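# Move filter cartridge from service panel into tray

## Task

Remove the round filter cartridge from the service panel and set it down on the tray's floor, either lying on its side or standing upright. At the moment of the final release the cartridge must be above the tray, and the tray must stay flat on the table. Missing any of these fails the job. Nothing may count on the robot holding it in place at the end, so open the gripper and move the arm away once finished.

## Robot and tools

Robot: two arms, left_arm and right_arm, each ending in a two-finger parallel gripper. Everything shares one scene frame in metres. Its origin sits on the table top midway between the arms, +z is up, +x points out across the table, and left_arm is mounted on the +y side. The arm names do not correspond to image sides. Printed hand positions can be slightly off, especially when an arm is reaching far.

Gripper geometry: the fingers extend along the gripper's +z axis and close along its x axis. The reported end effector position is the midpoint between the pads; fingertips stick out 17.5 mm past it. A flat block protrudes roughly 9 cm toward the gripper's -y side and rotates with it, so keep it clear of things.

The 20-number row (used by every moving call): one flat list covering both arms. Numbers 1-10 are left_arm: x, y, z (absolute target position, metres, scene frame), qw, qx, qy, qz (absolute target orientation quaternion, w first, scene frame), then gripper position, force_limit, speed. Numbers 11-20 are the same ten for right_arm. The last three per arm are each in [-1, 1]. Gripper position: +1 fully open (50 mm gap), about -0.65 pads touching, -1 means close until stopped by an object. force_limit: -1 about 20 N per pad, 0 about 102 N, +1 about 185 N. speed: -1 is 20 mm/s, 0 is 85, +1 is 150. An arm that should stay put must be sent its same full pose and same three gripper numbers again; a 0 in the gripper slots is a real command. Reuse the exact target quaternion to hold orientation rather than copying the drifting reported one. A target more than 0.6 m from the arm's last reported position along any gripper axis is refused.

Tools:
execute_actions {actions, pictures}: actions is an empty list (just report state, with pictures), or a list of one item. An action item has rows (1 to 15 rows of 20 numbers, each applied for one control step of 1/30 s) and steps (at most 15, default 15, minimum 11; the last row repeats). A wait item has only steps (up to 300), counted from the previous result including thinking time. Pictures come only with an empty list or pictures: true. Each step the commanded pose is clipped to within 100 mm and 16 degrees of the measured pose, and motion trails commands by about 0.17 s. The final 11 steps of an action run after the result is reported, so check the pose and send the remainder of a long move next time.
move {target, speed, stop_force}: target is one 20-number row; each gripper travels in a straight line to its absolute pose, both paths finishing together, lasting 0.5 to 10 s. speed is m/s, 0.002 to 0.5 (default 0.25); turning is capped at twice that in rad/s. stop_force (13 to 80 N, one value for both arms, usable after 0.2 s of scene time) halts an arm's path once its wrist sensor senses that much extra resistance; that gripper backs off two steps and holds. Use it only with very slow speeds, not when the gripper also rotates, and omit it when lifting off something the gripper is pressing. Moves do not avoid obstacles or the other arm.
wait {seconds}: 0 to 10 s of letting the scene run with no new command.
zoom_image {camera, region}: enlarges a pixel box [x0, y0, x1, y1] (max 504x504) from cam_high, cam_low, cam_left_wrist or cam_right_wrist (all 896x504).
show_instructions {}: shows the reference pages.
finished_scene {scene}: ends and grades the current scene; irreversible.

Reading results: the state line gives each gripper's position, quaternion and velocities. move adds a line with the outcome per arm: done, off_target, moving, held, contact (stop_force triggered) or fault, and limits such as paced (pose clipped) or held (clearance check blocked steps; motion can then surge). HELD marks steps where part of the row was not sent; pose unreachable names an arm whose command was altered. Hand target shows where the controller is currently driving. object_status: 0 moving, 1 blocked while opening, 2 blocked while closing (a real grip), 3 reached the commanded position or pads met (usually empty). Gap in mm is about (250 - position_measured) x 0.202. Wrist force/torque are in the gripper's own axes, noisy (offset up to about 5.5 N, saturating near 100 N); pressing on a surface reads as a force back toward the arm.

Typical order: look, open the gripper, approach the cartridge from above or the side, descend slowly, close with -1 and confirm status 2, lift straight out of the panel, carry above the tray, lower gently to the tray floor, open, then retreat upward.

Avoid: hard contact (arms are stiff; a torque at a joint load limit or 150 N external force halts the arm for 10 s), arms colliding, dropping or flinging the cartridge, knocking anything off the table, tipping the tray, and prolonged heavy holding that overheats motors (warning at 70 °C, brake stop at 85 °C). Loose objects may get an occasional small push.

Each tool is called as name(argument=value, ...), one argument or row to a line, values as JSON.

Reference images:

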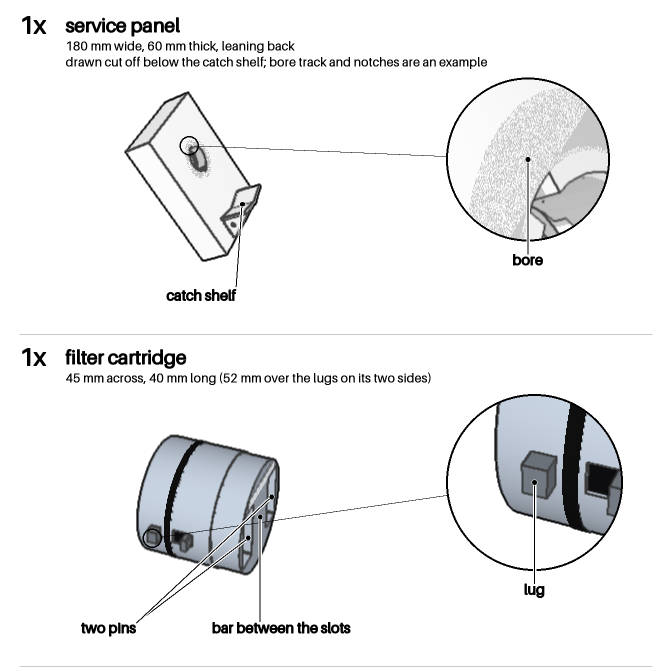

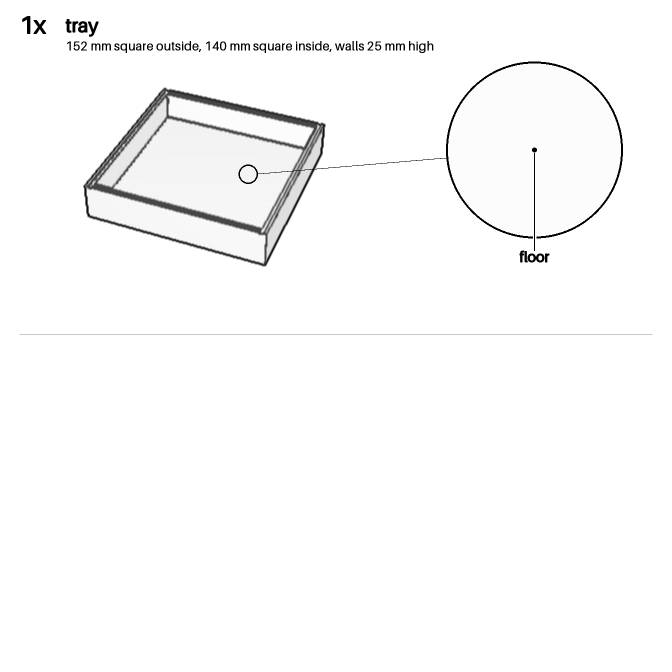

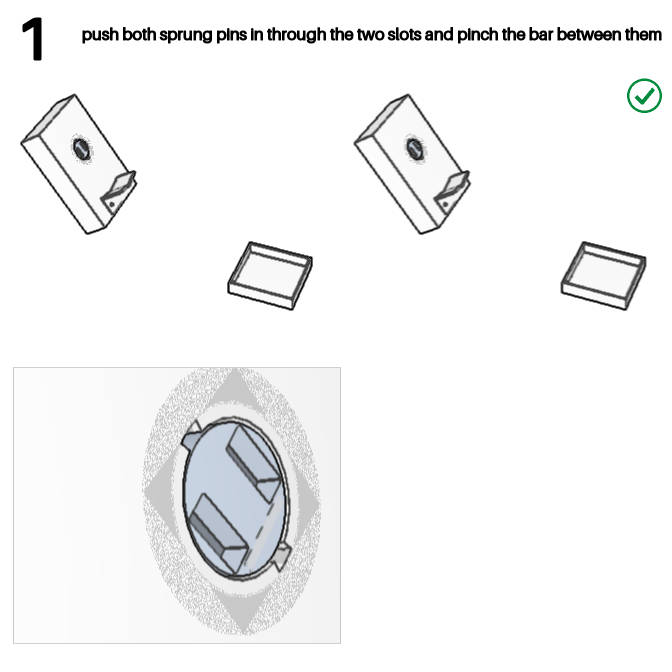

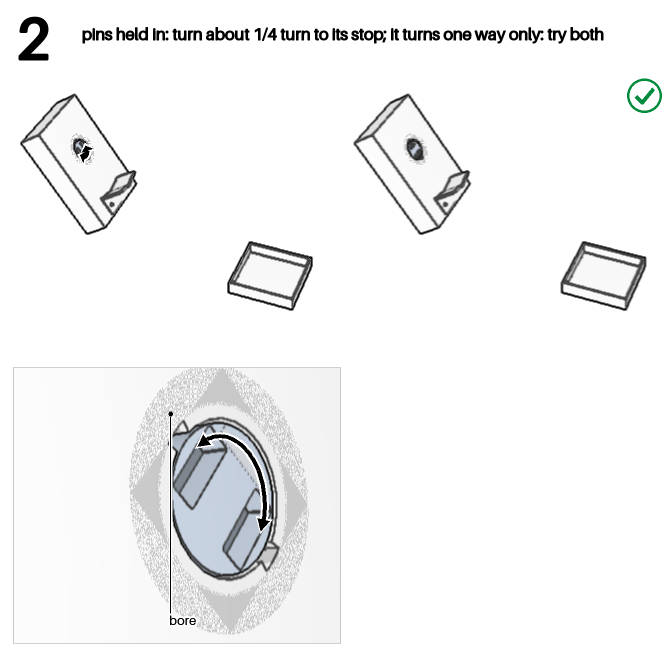

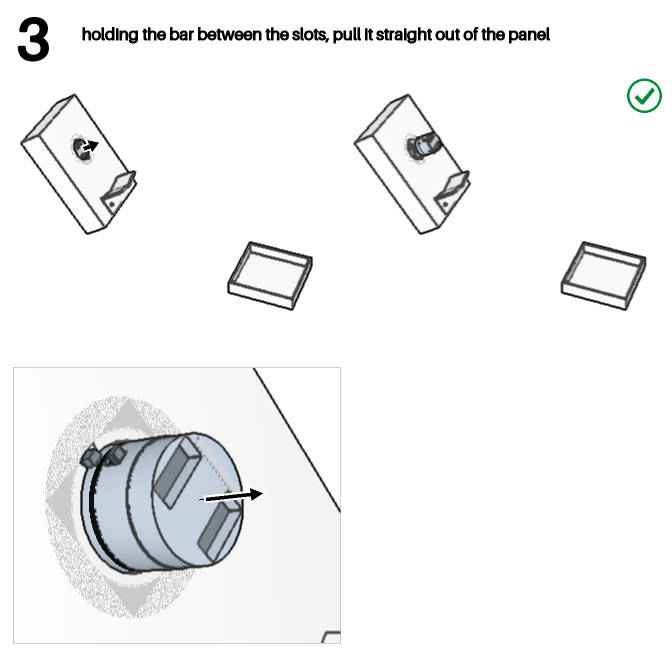

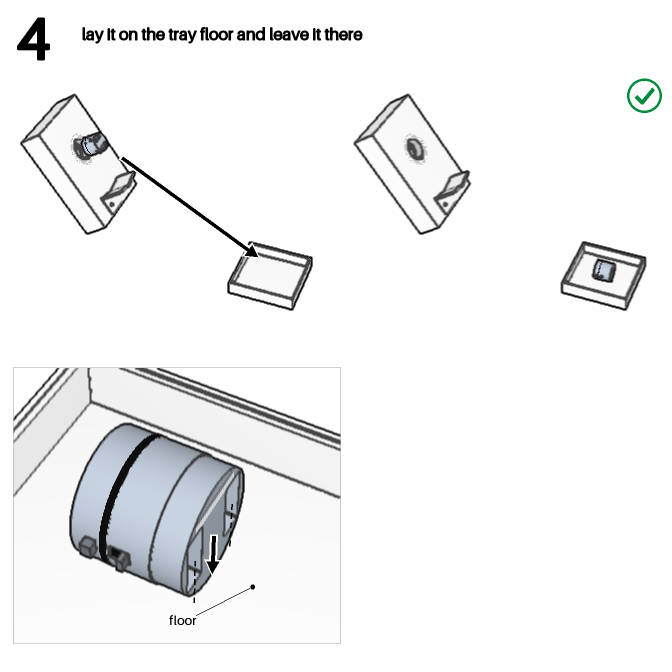

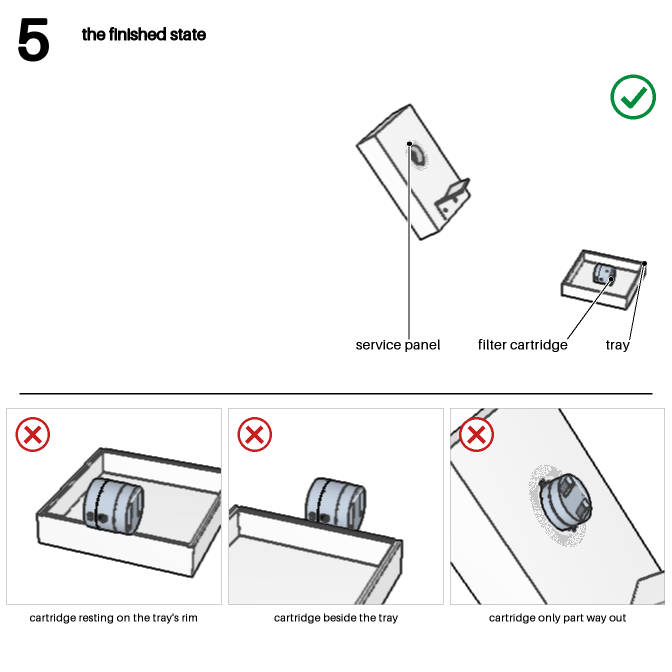

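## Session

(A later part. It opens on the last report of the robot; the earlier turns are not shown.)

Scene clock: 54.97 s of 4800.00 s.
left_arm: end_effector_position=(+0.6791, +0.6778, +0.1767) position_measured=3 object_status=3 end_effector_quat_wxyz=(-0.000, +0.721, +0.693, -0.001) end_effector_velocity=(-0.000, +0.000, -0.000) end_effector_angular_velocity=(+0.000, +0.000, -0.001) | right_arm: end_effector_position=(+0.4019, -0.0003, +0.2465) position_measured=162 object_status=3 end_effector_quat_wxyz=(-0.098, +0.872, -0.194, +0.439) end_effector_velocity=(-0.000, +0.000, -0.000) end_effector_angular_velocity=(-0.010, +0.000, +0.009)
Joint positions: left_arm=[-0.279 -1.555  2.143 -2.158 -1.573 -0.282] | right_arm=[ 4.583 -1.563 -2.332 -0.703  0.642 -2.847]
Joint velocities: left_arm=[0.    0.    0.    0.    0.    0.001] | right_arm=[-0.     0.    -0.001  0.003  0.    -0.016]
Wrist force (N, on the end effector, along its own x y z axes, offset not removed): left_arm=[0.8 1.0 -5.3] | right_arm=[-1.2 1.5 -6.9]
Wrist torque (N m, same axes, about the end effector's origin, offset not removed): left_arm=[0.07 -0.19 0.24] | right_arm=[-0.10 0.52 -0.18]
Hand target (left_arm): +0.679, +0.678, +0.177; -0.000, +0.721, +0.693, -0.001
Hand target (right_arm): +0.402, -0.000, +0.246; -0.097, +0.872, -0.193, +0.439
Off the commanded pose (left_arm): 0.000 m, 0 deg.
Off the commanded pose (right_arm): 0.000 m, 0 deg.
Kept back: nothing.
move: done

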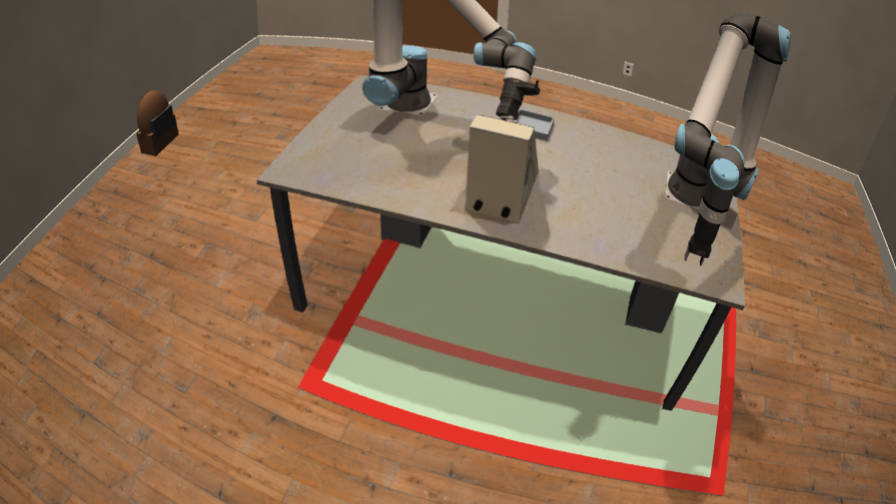

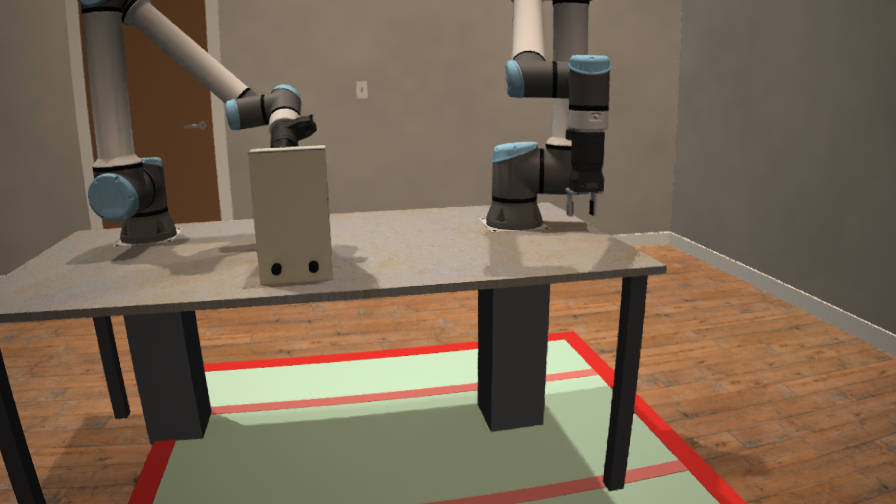

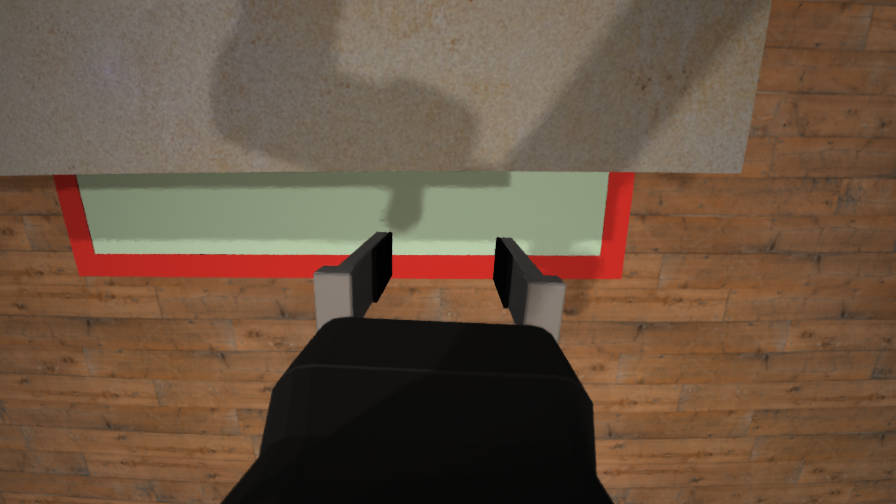

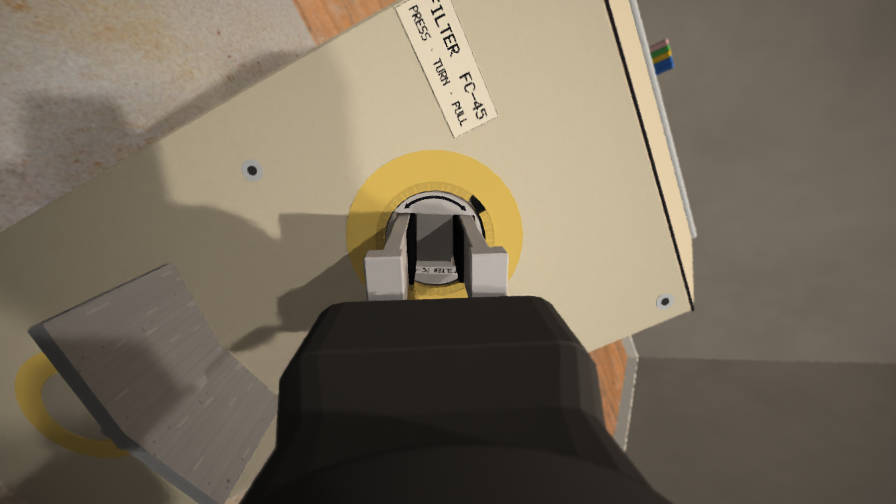

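move(
  target=[0.6791, 0.6778, 0.1767, 0.0, 0.721, 0.693, -0.001, 1, 0, 0, 0.40195, -0.00033, 0.24642, -0.0314, -0.8907, -0.0623, -0.4490, -0.064, -0.5, 0],
  speed=0.1,
)

zoom_image(
  camera="cam_right_wrist",
  region=[366, 170, 506, 296],
)

Scene clock: 58.77 s of 4800.00 s.
left_arm: end_effector_position=(+0.6791, +0.6778, +0.1767) position_measured=3 object_status=3 end_effector_quat_wxyz=(-0.000, +0.721, +0.693, -0.001) end_effector_velocity=(-0.001, +0.000, -0.001) end_effector_angular_velocity=(+0.002, +0.000, +0.000) | right_arm: end_effector_position=(+0.4019, -0.0003, +0.2464) position_measured=162 object_status=3 end_effector_quat_wxyz=(+0.031, +0.891, +0.062, +0.449) end_effector_velocity=(+0.000, +0.000, +0.001) end_effector_angular_velocity=(-0.008, +0.000, +0.008)
Joint positions: left_arm=[-0.279 -1.555  2.143 -2.158 -1.573 -0.282] | right_arm=[ 4.567 -1.553 -2.321 -0.702  0.644 -3.449]
Joint velocities: left_arm=[-0.001 -0.     0.002 -0.001  0.002 -0.001] | right_arm=[-0.001  0.001  0.     0.003  0.    -0.014]
Wrist force (N, on the end effector, along its own x y z axes, offset not removed): left_arm=[0.2 -1.2 -6.4] | right_arm=[-10.8 6.3 -22.5]
Wrist torque (N m, same axes, about the end effector's origin, offset not removed): left_arm=[-0.46 -0.09 0.34] | right_arm=[-0.72 0.98 0.06]
Hand target (left_arm): +0.679, +0.678, +0.177; -0.000, +0.721, +0.693, -0.001
Hand target (right_arm): +0.402, -0.000, +0.246; +0.031, +0.891, +0.062, +0.449
Off the commanded pose (left_arm): 0.000 m, 0 deg.
Off the commanded pose (right_arm): 0.000 m, 0 deg.
Kept back: nothing.
move: done

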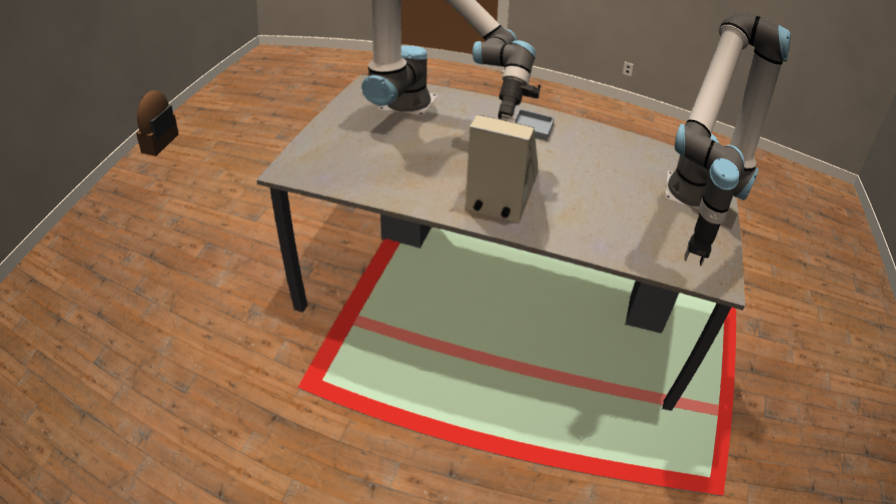

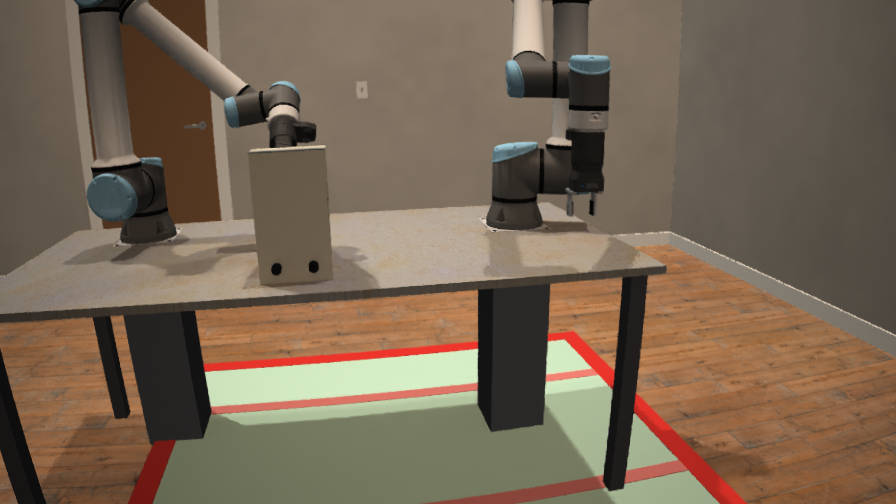

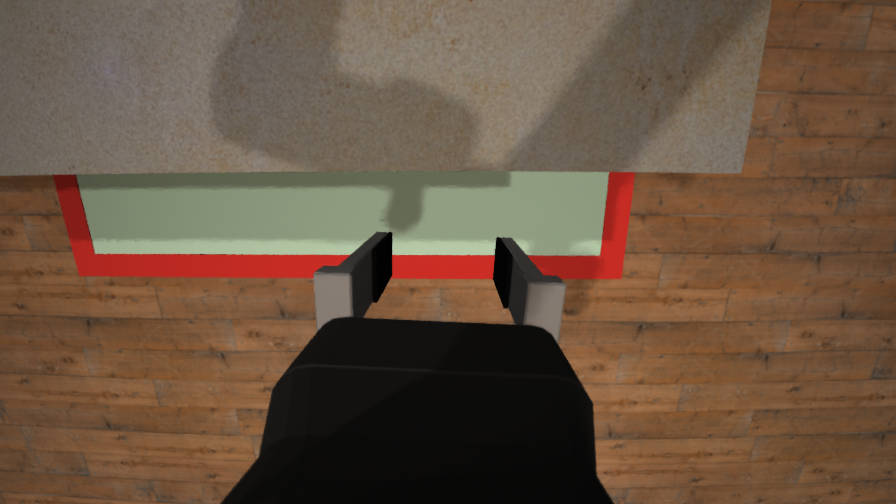

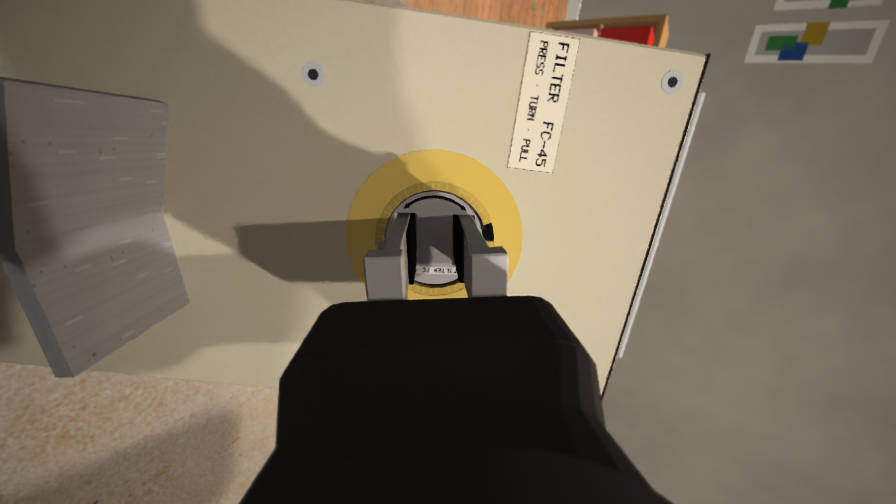

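Region (366, 170, 506, 296) of cam_right_wrist's 896x504 image, scaled by 3.600, with more detail than that image has; it fills the top 454 rows of this view, and the rest is white.

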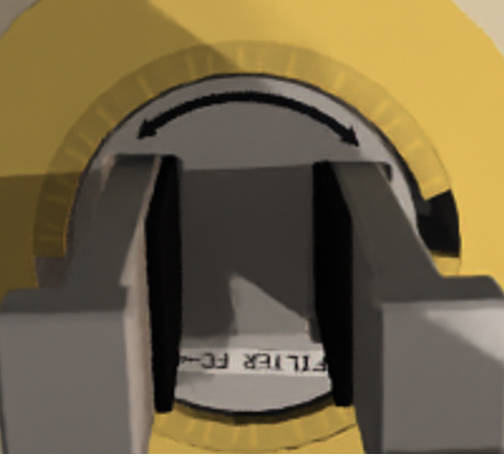

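move(
  target=[0.6791, 0.6778, 0.1767, 0.0, 0.721, 0.693, -0.001, 1, 0, 0, 0.40171, -0.00033, 0.2466, -0.0510, -0.8872, -0.1011, -0.4472, -0.064, -0.5, 0],
  speed=0.04,
)

zoom_image(
  camera="cam_right_wrist",
  region=[366, 170, 506, 296],
)

Scene clock: 62.00 s of 4800.00 s.
left_arm: end_effector_position=(+0.6791, +0.6778, +0.1767) position_measured=3 object_status=3 end_effector_quat_wxyz=(-0.000, +0.721, +0.693, -0.001) end_effector_velocity=(+0.001, -0.000, +0.001) end_effector_angular_velocity=(-0.000, -0.002, +0.000) | right_arm: end_effector_position=(+0.4017, -0.0003, +0.2466) position_measured=162 object_status=3 end_effector_quat_wxyz=(+0.051, +0.887, +0.100, +0.447) end_effector_velocity=(+0.000, -0.000, -0.001) end_effector_angular_velocity=(-0.012, +0.000, +0.008)
Joint positions: left_arm=[-0.279 -1.555  2.143 -2.158 -1.573 -0.282] | right_arm=[ 4.565 -1.552 -2.318 -0.704  0.644 -3.54 ]
Joint velocities: left_arm=[-0.    -0.    -0.001 -0.     0.    -0.   ] | right_arm=[-0.001 -0.     0.     0.     0.    -0.014]
Wrist force (N, on the end effector, along its own x y z axes, offset not removed): left_arm=[-1.2 -0.4 -3.4] | right_arm=[-9.5 2.5 -8.0]
Wrist torque (N m, same axes, about the end effector's origin, offset not removed): left_arm=[-0.20 0.24 0.32] | right_arm=[-0.20 1.44 0.05]
Hand target (left_arm): +0.679, +0.678, +0.177; -0.000, +0.721, +0.693, -0.001
Hand target (right_arm): +0.402, -0.000, +0.247; +0.051, +0.887, +0.101, +0.447
Off the commanded pose (left_arm): 0.000 m, 0 deg.
Off the commanded pose (right_arm): 0.000 m, 0 deg.
Kept back: nothing.
move: done

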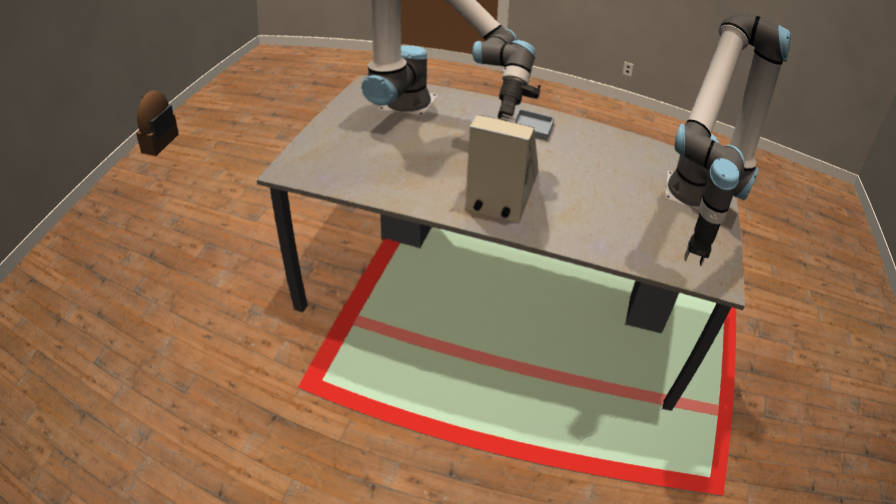

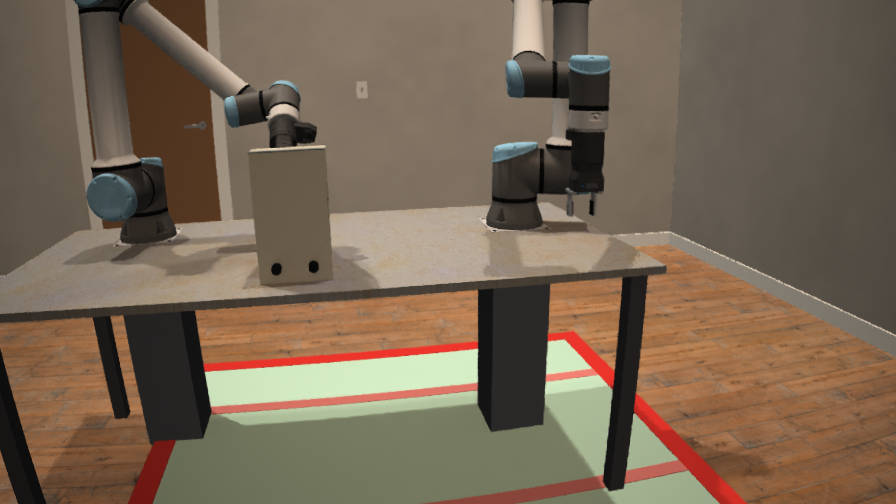

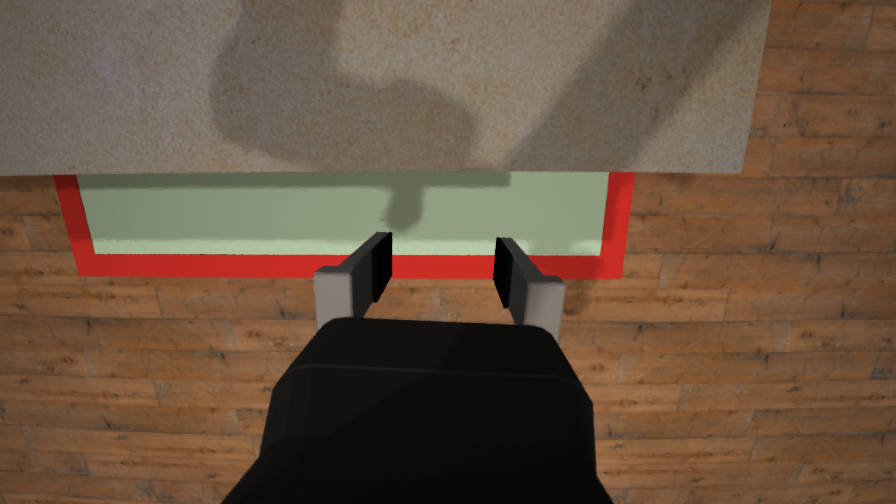

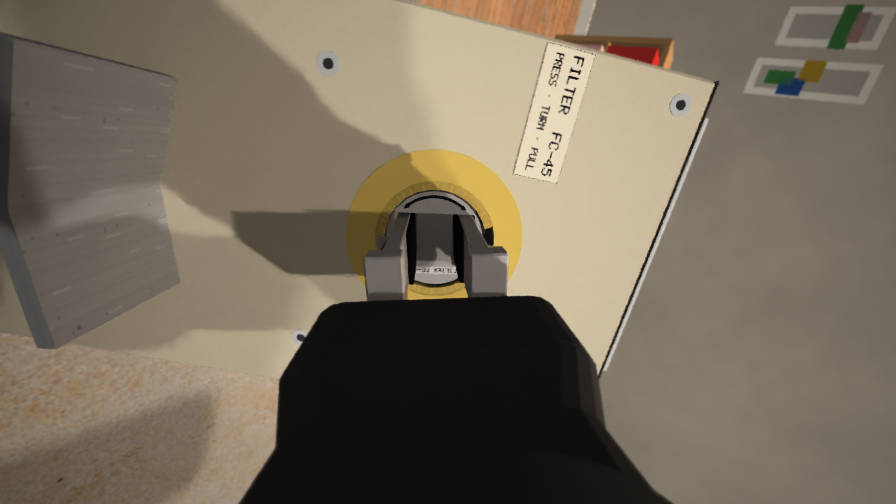

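Region (366, 170, 506, 296) of cam_right_wrist's 896x504 image, scaled by 3.600, with more detail than that image has; it fills the top 454 rows of this view, and the rest is white.

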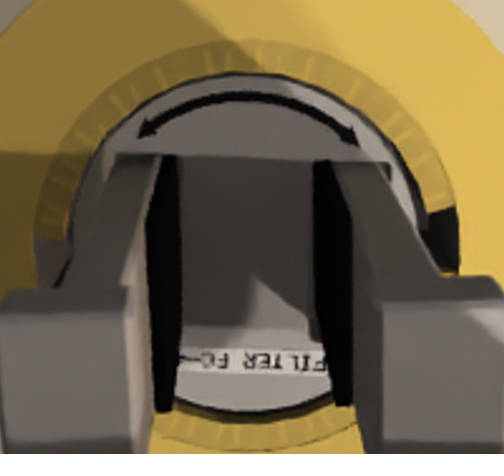

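execute_actions(
  actions=[
    {"rows": [[0.6791, 0.6778, 0.1767, 0.0, 0.721, 0.693, -0.001, 1, 0, 0, 0.40171, -0.00033, 0.2466, -0.0549, -0.8862, -0.1088, -0.4467, -0.064, -0.5, 0],[0.6791, 0.6778, 0.1767, 0.0, 0.721, 0.693, -0.001, 1, 0, 0, 0.40171, -0.00033, 0.2466, -0.0549, -0.8862, -0.1088, -0.4467, -0.064, -0.5, 0],[0.6791, 0.6778, 0.1767, 0.0, 0.721, 0.693, -0.001, 1, 0, 0, 0.40171, -0.00033, 0.2466, -0.0549, -0.8862, -0.1088, -0.4467, -0.064, -0.5, 0],[0.6791, 0.6778, 0.1767, 0.0, 0.721, 0.693, -0.001, 1, 0, 0, 0.40171, -0.00033, 0.2466, -0.0588, -0.8853, -0.1165, -0.4462, -0.064, -0.5, 0],[0.6791, 0.6778, 0.1767, 0.0, 0.721, 0.693, -0.001, 1, 0, 0, 0.40171, -0.00033, 0.2466, -0.0588, -0.8853, -0.1165, -0.4462, -0.064, -0.5, 0],[0.6791, 0.6778, 0.1767, 0.0, 0.721, 0.693, -0.001, 1, 0, 0, 0.40171, -0.00033, 0.2466, -0.0588, -0.8853, -0.1165, -0.4462, -0.064, -0.5, 0],[0.6791, 0.6778, 0.1767, 0.0, 0.721, 0.693, -0.001, 1, 0, 0, 0.40171, -0.00033, 0.2466, -0.0626, -0.8842, -0.1243, -0.4457, -0.064, -0.5, 0]], "steps": 13},
  ],
)

execute_actions(
  actions=[
    {"steps": 17},
  ],
)

Scene clock: 63.20 s of 4800.00 s.
left_arm: end_effector_position=(+0.6791, +0.6778, +0.1767) position_measured=3 object_status=3 end_effector_quat_wxyz=(-0.000, +0.721, +0.693, -0.001) end_effector_velocity=(-0.001, +0.001, -0.001) end_effector_angular_velocity=(+0.001, +0.002, +0.003) | right_arm: end_effector_position=(+0.4017, -0.0003, +0.2466) position_measured=162 object_status=3 end_effector_quat_wxyz=(+0.052, +0.887, +0.102, +0.447) end_effector_velocity=(-0.000, +0.000, +0.001) end_effector_angular_velocity=(-0.074, -0.001, +0.056)
Joint positions: left_arm=[-0.279 -1.555  2.143 -2.158 -1.573 -0.282] | right_arm=[ 4.565 -1.552 -2.318 -0.704  0.644 -3.544]
Joint velocities: left_arm=[ 0.001  0.001  0.001  0.001  0.    -0.002] | right_arm=[-0.002  0.001  0.004 -0.    -0.    -0.098]
Wrist force (N, on the end effector, along its own x y z axes, offset not removed): left_arm=[1.7 0.2 -3.7] | right_arm=[-4.3 7.5 -3.2]
Wrist torque (N m, same axes, about the end effector's origin, offset not removed): left_arm=[0.06 -0.29 0.21] | right_arm=[1.00 0.27 -0.16]
Steps of this call (steps 1 to 34: nothing new was sent; steps 35 to 36: the first 2 steps of this action). Readings (end_effector_position | what the end effector reports):
35: left_arm (+0.6791, +0.6778, +0.1767) | right_arm (+0.4017, -0.0003, +0.2466) | left_arm position_measured=3 object_status=3 | right_arm position_measured=162 object_status=3
36: the state above

Scene clock: 63.77 s of 4800.00 s.
left_arm: end_effector_position=(+0.6791, +0.6778, +0.1767) position_measured=3 object_status=3 end_effector_quat_wxyz=(-0.000, +0.721, +0.693, -0.001) end_effector_velocity=(+0.000, +0.000, +0.001) end_effector_angular_velocity=(+0.000, -0.001, +0.002) | right_arm: end_effector_position=(+0.4017, -0.0003, +0.2466) position_measured=162 object_status=3 end_effector_quat_wxyz=(+0.062, +0.884, +0.124, +0.446) end_effector_velocity=(+0.000, -0.000, -0.000) end_effector_angular_velocity=(-0.007, +0.000, +0.005)
Joint positions: left_arm=[-0.279 -1.555  2.143 -2.158 -1.573 -0.282] | right_arm=[ 4.564 -1.552 -2.317 -0.704  0.644 -3.595]
Joint velocities: left_arm=[ 0.    -0.001 -0.     0.     0.001 -0.002] | right_arm=[-0.001 -0.    -0.     0.001  0.    -0.01 ]
Wrist force (N, on the end effector, along its own x y z axes, offset not removed): left_arm=[-2.0 -1.3 -7.2] | right_arm=[-5.8 2.1 -4.0]
Wrist torque (N m, same axes, about the end effector's origin, offset not removed): left_arm=[-0.36 0.31 0.28] | right_arm=[0.14 0.40 -0.39]
Hand target (left_arm): +0.679, +0.678, +0.177; -0.000, +0.721, +0.693, -0.001
Hand target (right_arm): +0.402, -0.000, +0.247; +0.063, +0.884, +0.124, +0.446
Off the commanded pose (left_arm): 0.000 m, 0 deg.
Off the commanded pose (right_arm): 0.000 m, 0 deg.
Kept back: nothing.
Steps of this call (steps 1 to 11: the last 11 steps of your previous action; steps 12 to 17: nothing new was sent). Readings (end_effector_position | what the end effector reports):
1: left_arm (+0.6791, +0.6778, +0.1767) | right_arm (+0.4017, -0.0003, +0.2466) | left_arm position_measured=3 object_status=3 | right_arm position_measured=162 object_status=3
2: left_arm (+0.6791, +0.6778, +0.1767) | right_arm (+0.4017, -0.0003, +0.2466) | left_arm position_measured=3 object_status=3 | right_arm position_measured=162 object_status=3
4: left_arm (+0.6791, +0.6778, +0.1767) | right_arm (+0.4017, -0.0003, +0.2466) | left_arm position_measured=3 object_status=3 | right_arm position_measured=162 object_status=3
8: left_arm (+0.6791, +0.6778, +0.1767) | right_arm (+0.4017, -0.0003, +0.2466) | left_arm position_measured=3 object_status=3 | right_arm position_measured=162 object_status=3
17: the state above

Now pinch the bar slowly.

execute_actions(
  actions=[
    {"rows": [[0.6791, 0.6778, 0.1767, 0.0, 0.721, 0.693, -0.001, 1, 0, 0, 0.40171, -0.00033, 0.2466, -0.0626, -0.8842, -0.1243, -0.4457, -1, -0.5, -1]], "steps": 15},
  ],
)

execute_actions(
  actions=[
    {"steps": 20},
  ],
  pictures=true,
)

zoom_image(
  camera="cam_right_wrist",
  region=[366, 170, 506, 296],
)

Scene clock: 64.57 s of 4800.00 s.
left_arm: end_effector_position=(+0.6791, +0.6778, +0.1767) position_measured=3 object_status=3 end_effector_quat_wxyz=(-0.000, +0.721, +0.693, -0.001) end_effector_velocity=(+0.001, -0.001, +0.001) end_effector_angular_velocity=(-0.000, -0.001, -0.003) | right_arm: end_effector_position=(+0.4017, -0.0003, +0.2466) position_measured=173 object_status=0 end_effector_quat_wxyz=(+0.063, +0.884, +0.124, +0.446) end_effector_velocity=(-0.000, +0.000, -0.000) end_effector_angular_velocity=(-0.001, -0.000, +0.001)
Joint positions: left_arm=[-0.279 -1.555  2.143 -2.158 -1.573 -0.282] | right_arm=[ 4.564 -1.552 -2.317 -0.703  0.644 -3.596]
Joint velocities: left_arm=[-0.001 -0.    -0.001 -0.    -0.     0.001] | right_arm=[ 0.    -0.     0.     0.001 -0.    -0.002]
Wrist force (N, on the end effector, along its own x y z axes, offset not removed): left_arm=[1.1 -1.9 -6.2] | right_arm=[-13.5 8.0 -8.6]
Wrist torque (N m, same axes, about the end effector's origin, offset not removed): left_arm=[-0.43 -0.20 0.12] | right_arm=[1.07 1.74 -0.07]
Steps of this call (steps 1 to 20: nothing new was sent; steps 21 to 24: the first 4 steps of this action). Readings (end_effector_position | what the end effector reports):
21: left_arm (+0.6791, +0.6778, +0.1767) | right_arm (+0.4017, -0.0003, +0.2466) | left_arm position_measured=3 object_status=3 | right_arm position_measured=164 object_status=0
22: left_arm (+0.6791, +0.6778, +0.1767) | right_arm (+0.4017, -0.0003, +0.2466) | left_arm position_measured=3 object_status=3 | right_arm position_measured=167 object_status=0
24: the state above

Scene clock: 65.23 s of 4800.00 s.
left_arm: end_effector_position=(+0.6791, +0.6778, +0.1767) position_measured=3 object_status=3 end_effector_quat_wxyz=(-0.000, +0.721, +0.693, -0.001) end_effector_velocity=(-0.000, +0.000, -0.000) end_effector_angular_velocity=(+0.001, -0.000, +0.001) | right_arm: end_effector_position=(+0.4017, -0.0003, +0.2466) position_measured=174 object_status=2 end_effector_quat_wxyz=(+0.063, +0.884, +0.124, +0.446) end_effector_velocity=(-0.000, -0.000, -0.000) end_effector_angular_velocity=(+0.000, +0.000, -0.000)
Joint positions: left_arm=[-0.279 -1.555  2.143 -2.158 -1.573 -0.282] | right_arm=[ 4.564 -1.552 -2.317 -0.703  0.644 -3.596]
Joint velocities: left_arm=[-0.     0.     0.     0.     0.001 -0.001] | right_arm=[ 0.  0. -0. -0.  0.  0.]
Wrist force (N, on the end effector, along its own x y z axes, offset not removed): left_arm=[-0.5 -0.6 -4.5] | right_arm=[-11.3 4.2 -9.7]
Wrist torque (N m, same axes, about the end effector's origin, offset not removed): left_arm=[-0.15 0.07 0.17] | right_arm=[0.08 0.79 -0.21]
Hand target (left_arm): +0.679, +0.678, +0.177; -0.000, +0.721, +0.693, -0.001
Hand target (right_arm): +0.402, -0.000, +0.247; +0.063, +0.884, +0.124, +0.446
Off the commanded pose (left_arm): 0.000 m, 0 deg.
Off the commanded pose (right_arm): 0.000 m, 0 deg.
Kept back: nothing.
Steps of this call (steps 1 to 11: the last 11 steps of your previous action; steps 12 to 20: nothing new was sent). Readings (end_effector_position | what the end effector reports):
1: left_arm (+0.6791, +0.6778, +0.1767) | right_arm (+0.4017, -0.0003, +0.2466) | left_arm position_measured=3 object_status=3 | right_arm position_measured=174 object_status=0
2: left_arm (+0.6791, +0.6778, +0.1767) | right_arm (+0.4017, -0.0003, +0.2466) | left_arm position_measured=3 object_status=3 | right_arm position_measured=174 object_status=0
4: left_arm (+0.6791, +0.6778, +0.1767) | right_arm (+0.4017, -0.0003, +0.2466) | left_arm position_measured=3 object_status=3 | right_arm position_measured=174 object_status=0
8: left_arm (+0.6791, +0.6778, +0.1767) | right_arm (+0.4017, -0.0003, +0.2466) | left_arm position_measured=3 object_status=3 | right_arm position_measured=174 object_status=2
20: the state above

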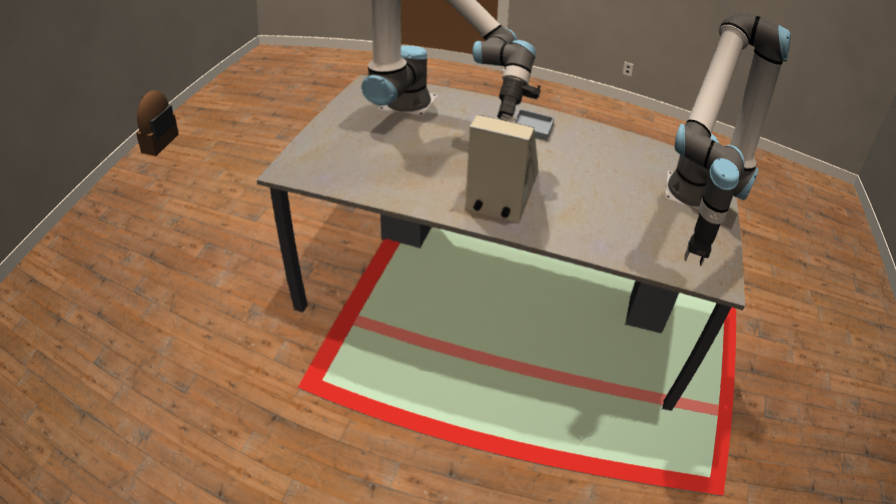

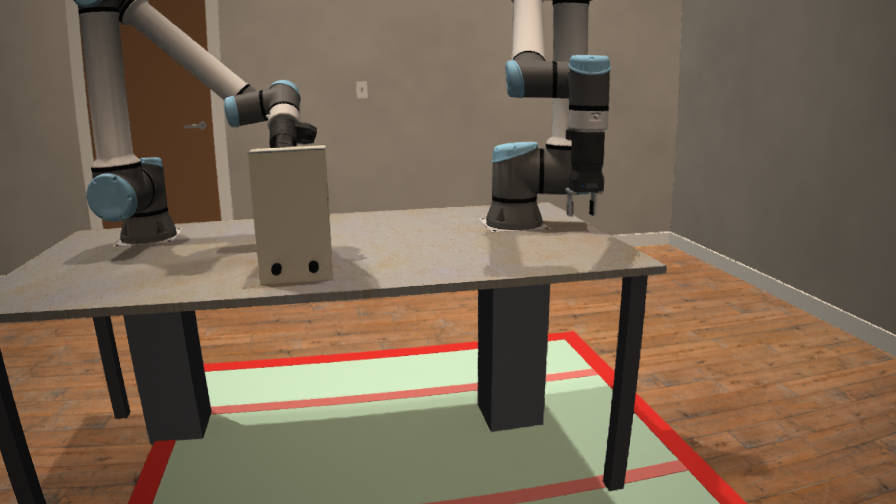

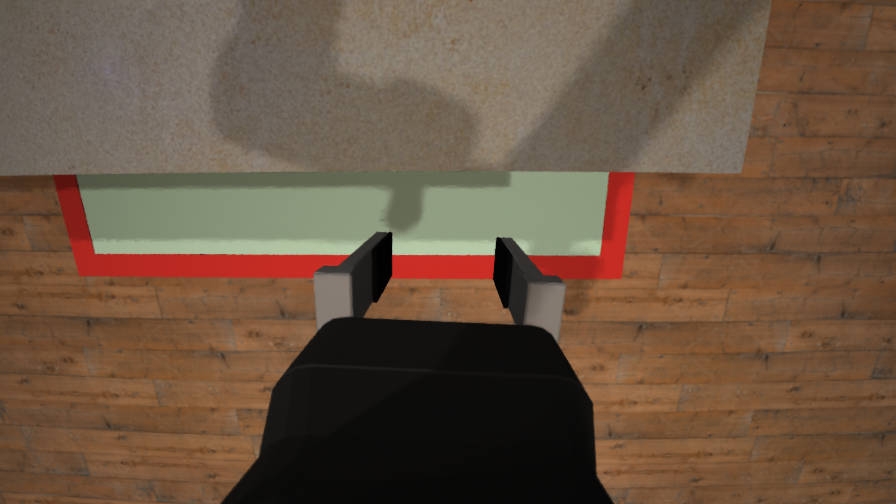

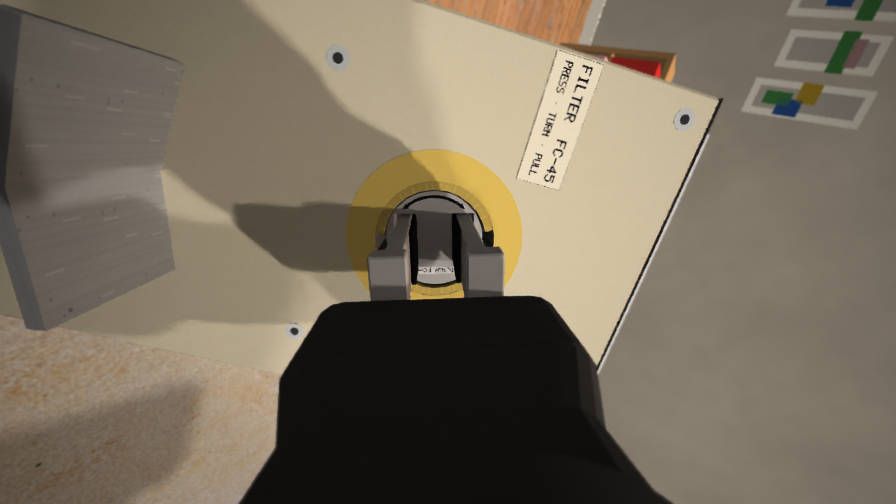

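Region (366, 170, 506, 296) of cam_right_wrist's 896x504 image, scaled by 3.600, with more detail than that image has; it fills the top 454 rows of this view, and the rest is white.

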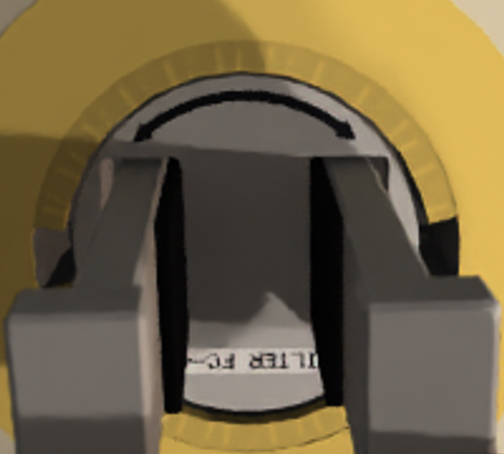

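move(
  target=[0.6791, 0.6778, 0.1767, 0.0, 0.721, 0.693, -0.001, 1, 0, 0, 0.39528, -0.00033, 0.25136, -0.0626, -0.8842, -0.1243, -0.4457, -1, -0.5, -1],
  speed=0.004,
  stop_force=45,
)

zoom_image(
  camera="cam_right_wrist",
  region=[366, 170, 506, 296],
)

Scene clock: 67.93 s of 4800.00 s.
left_arm: end_effector_position=(+0.6791, +0.6778, +0.1767) position_measured=3 object_status=3 end_effector_quat_wxyz=(-0.000, +0.721, +0.693, -0.001) end_effector_velocity=(-0.001, +0.000, -0.001) end_effector_angular_velocity=(-0.000, +0.002, -0.000) | right_arm: end_effector_position=(+0.3954, -0.0003, +0.2513) position_measured=174 object_status=2 end_effector_quat_wxyz=(+0.063, +0.884, +0.124, +0.446) end_effector_velocity=(-0.001, +0.000, +0.001) end_effector_angular_velocity=(+0.001, -0.000, +0.000)
Joint positions: left_arm=[-0.279 -1.555  2.143 -2.158 -1.573 -0.282] | right_arm=[ 4.576 -1.537 -2.315 -0.735  0.643 -3.577]
Joint velocities: left_arm=[ 0.     0.     0.002 -0.001 -0.001  0.   ] | right_arm=[ 0.002  0.003  0.    -0.004 -0.     0.002]
Wrist force (N, on the end effector, along its own x y z axes, offset not removed): left_arm=[0.0 -1.3 -4.8] | right_arm=[-3.4 0.8 0.0]
Wrist torque (N m, same axes, about the end effector's origin, offset not removed): left_arm=[-0.29 0.00 0.29] | right_arm=[0.01 0.25 -0.35]
Hand target (left_arm): +0.679, +0.678, +0.177; -0.000, +0.721, +0.693, -0.001
Hand target (right_arm): +0.395, -0.000, +0.251; +0.063, +0.884, +0.124, +0.446
Off the commanded pose (left_arm): 0.000 m, 0 deg.
Off the commanded pose (right_arm): 0.000 m, 0 deg.
Kept back: nothing.
move: done

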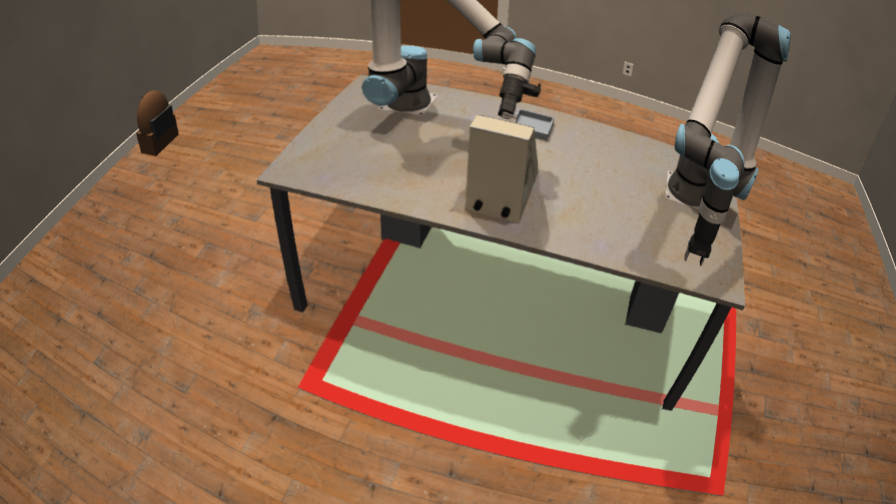

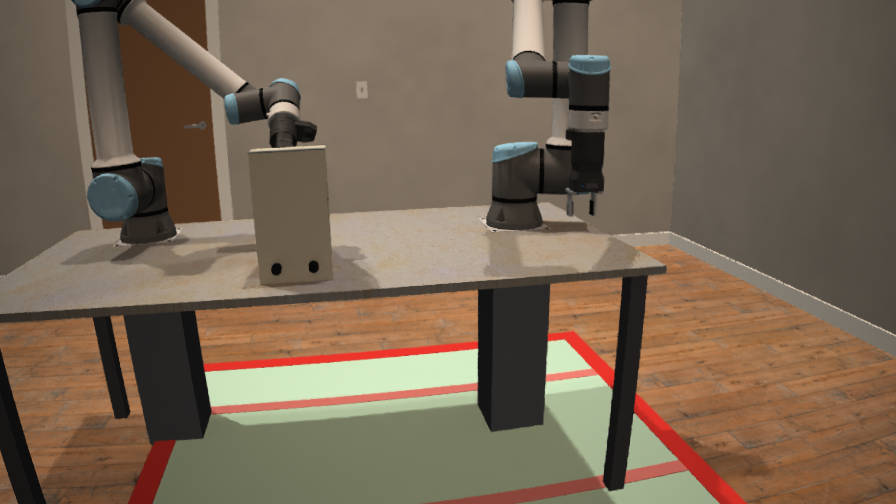

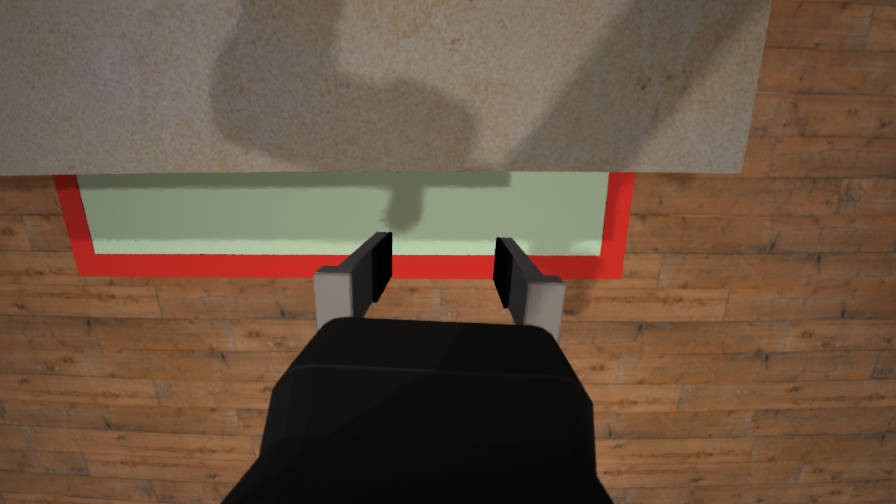

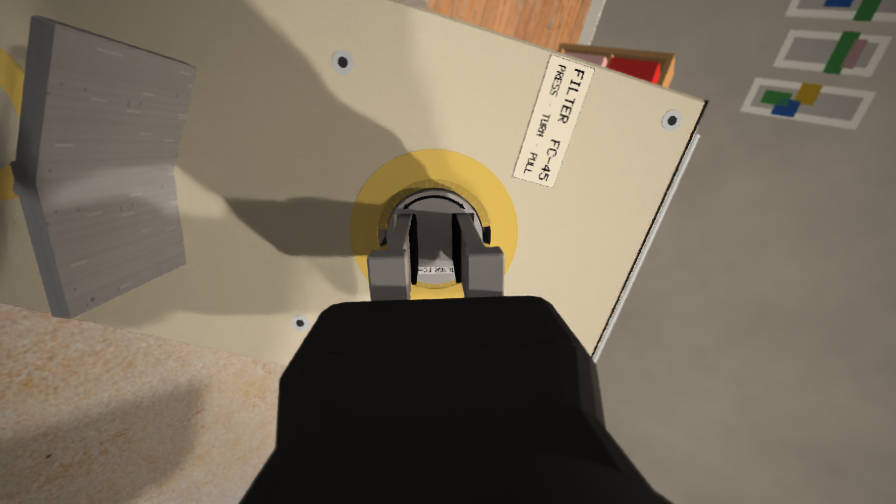

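Region (366, 170, 506, 296) of cam_right_wrist's 896x504 image, scaled by 3.600, with more detail than that image has; it fills the top 454 rows of this view, and the rest is white.

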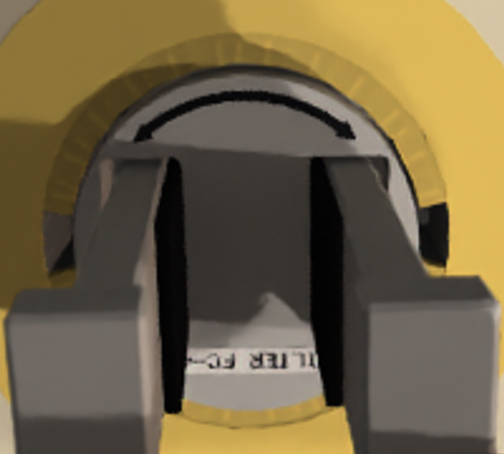

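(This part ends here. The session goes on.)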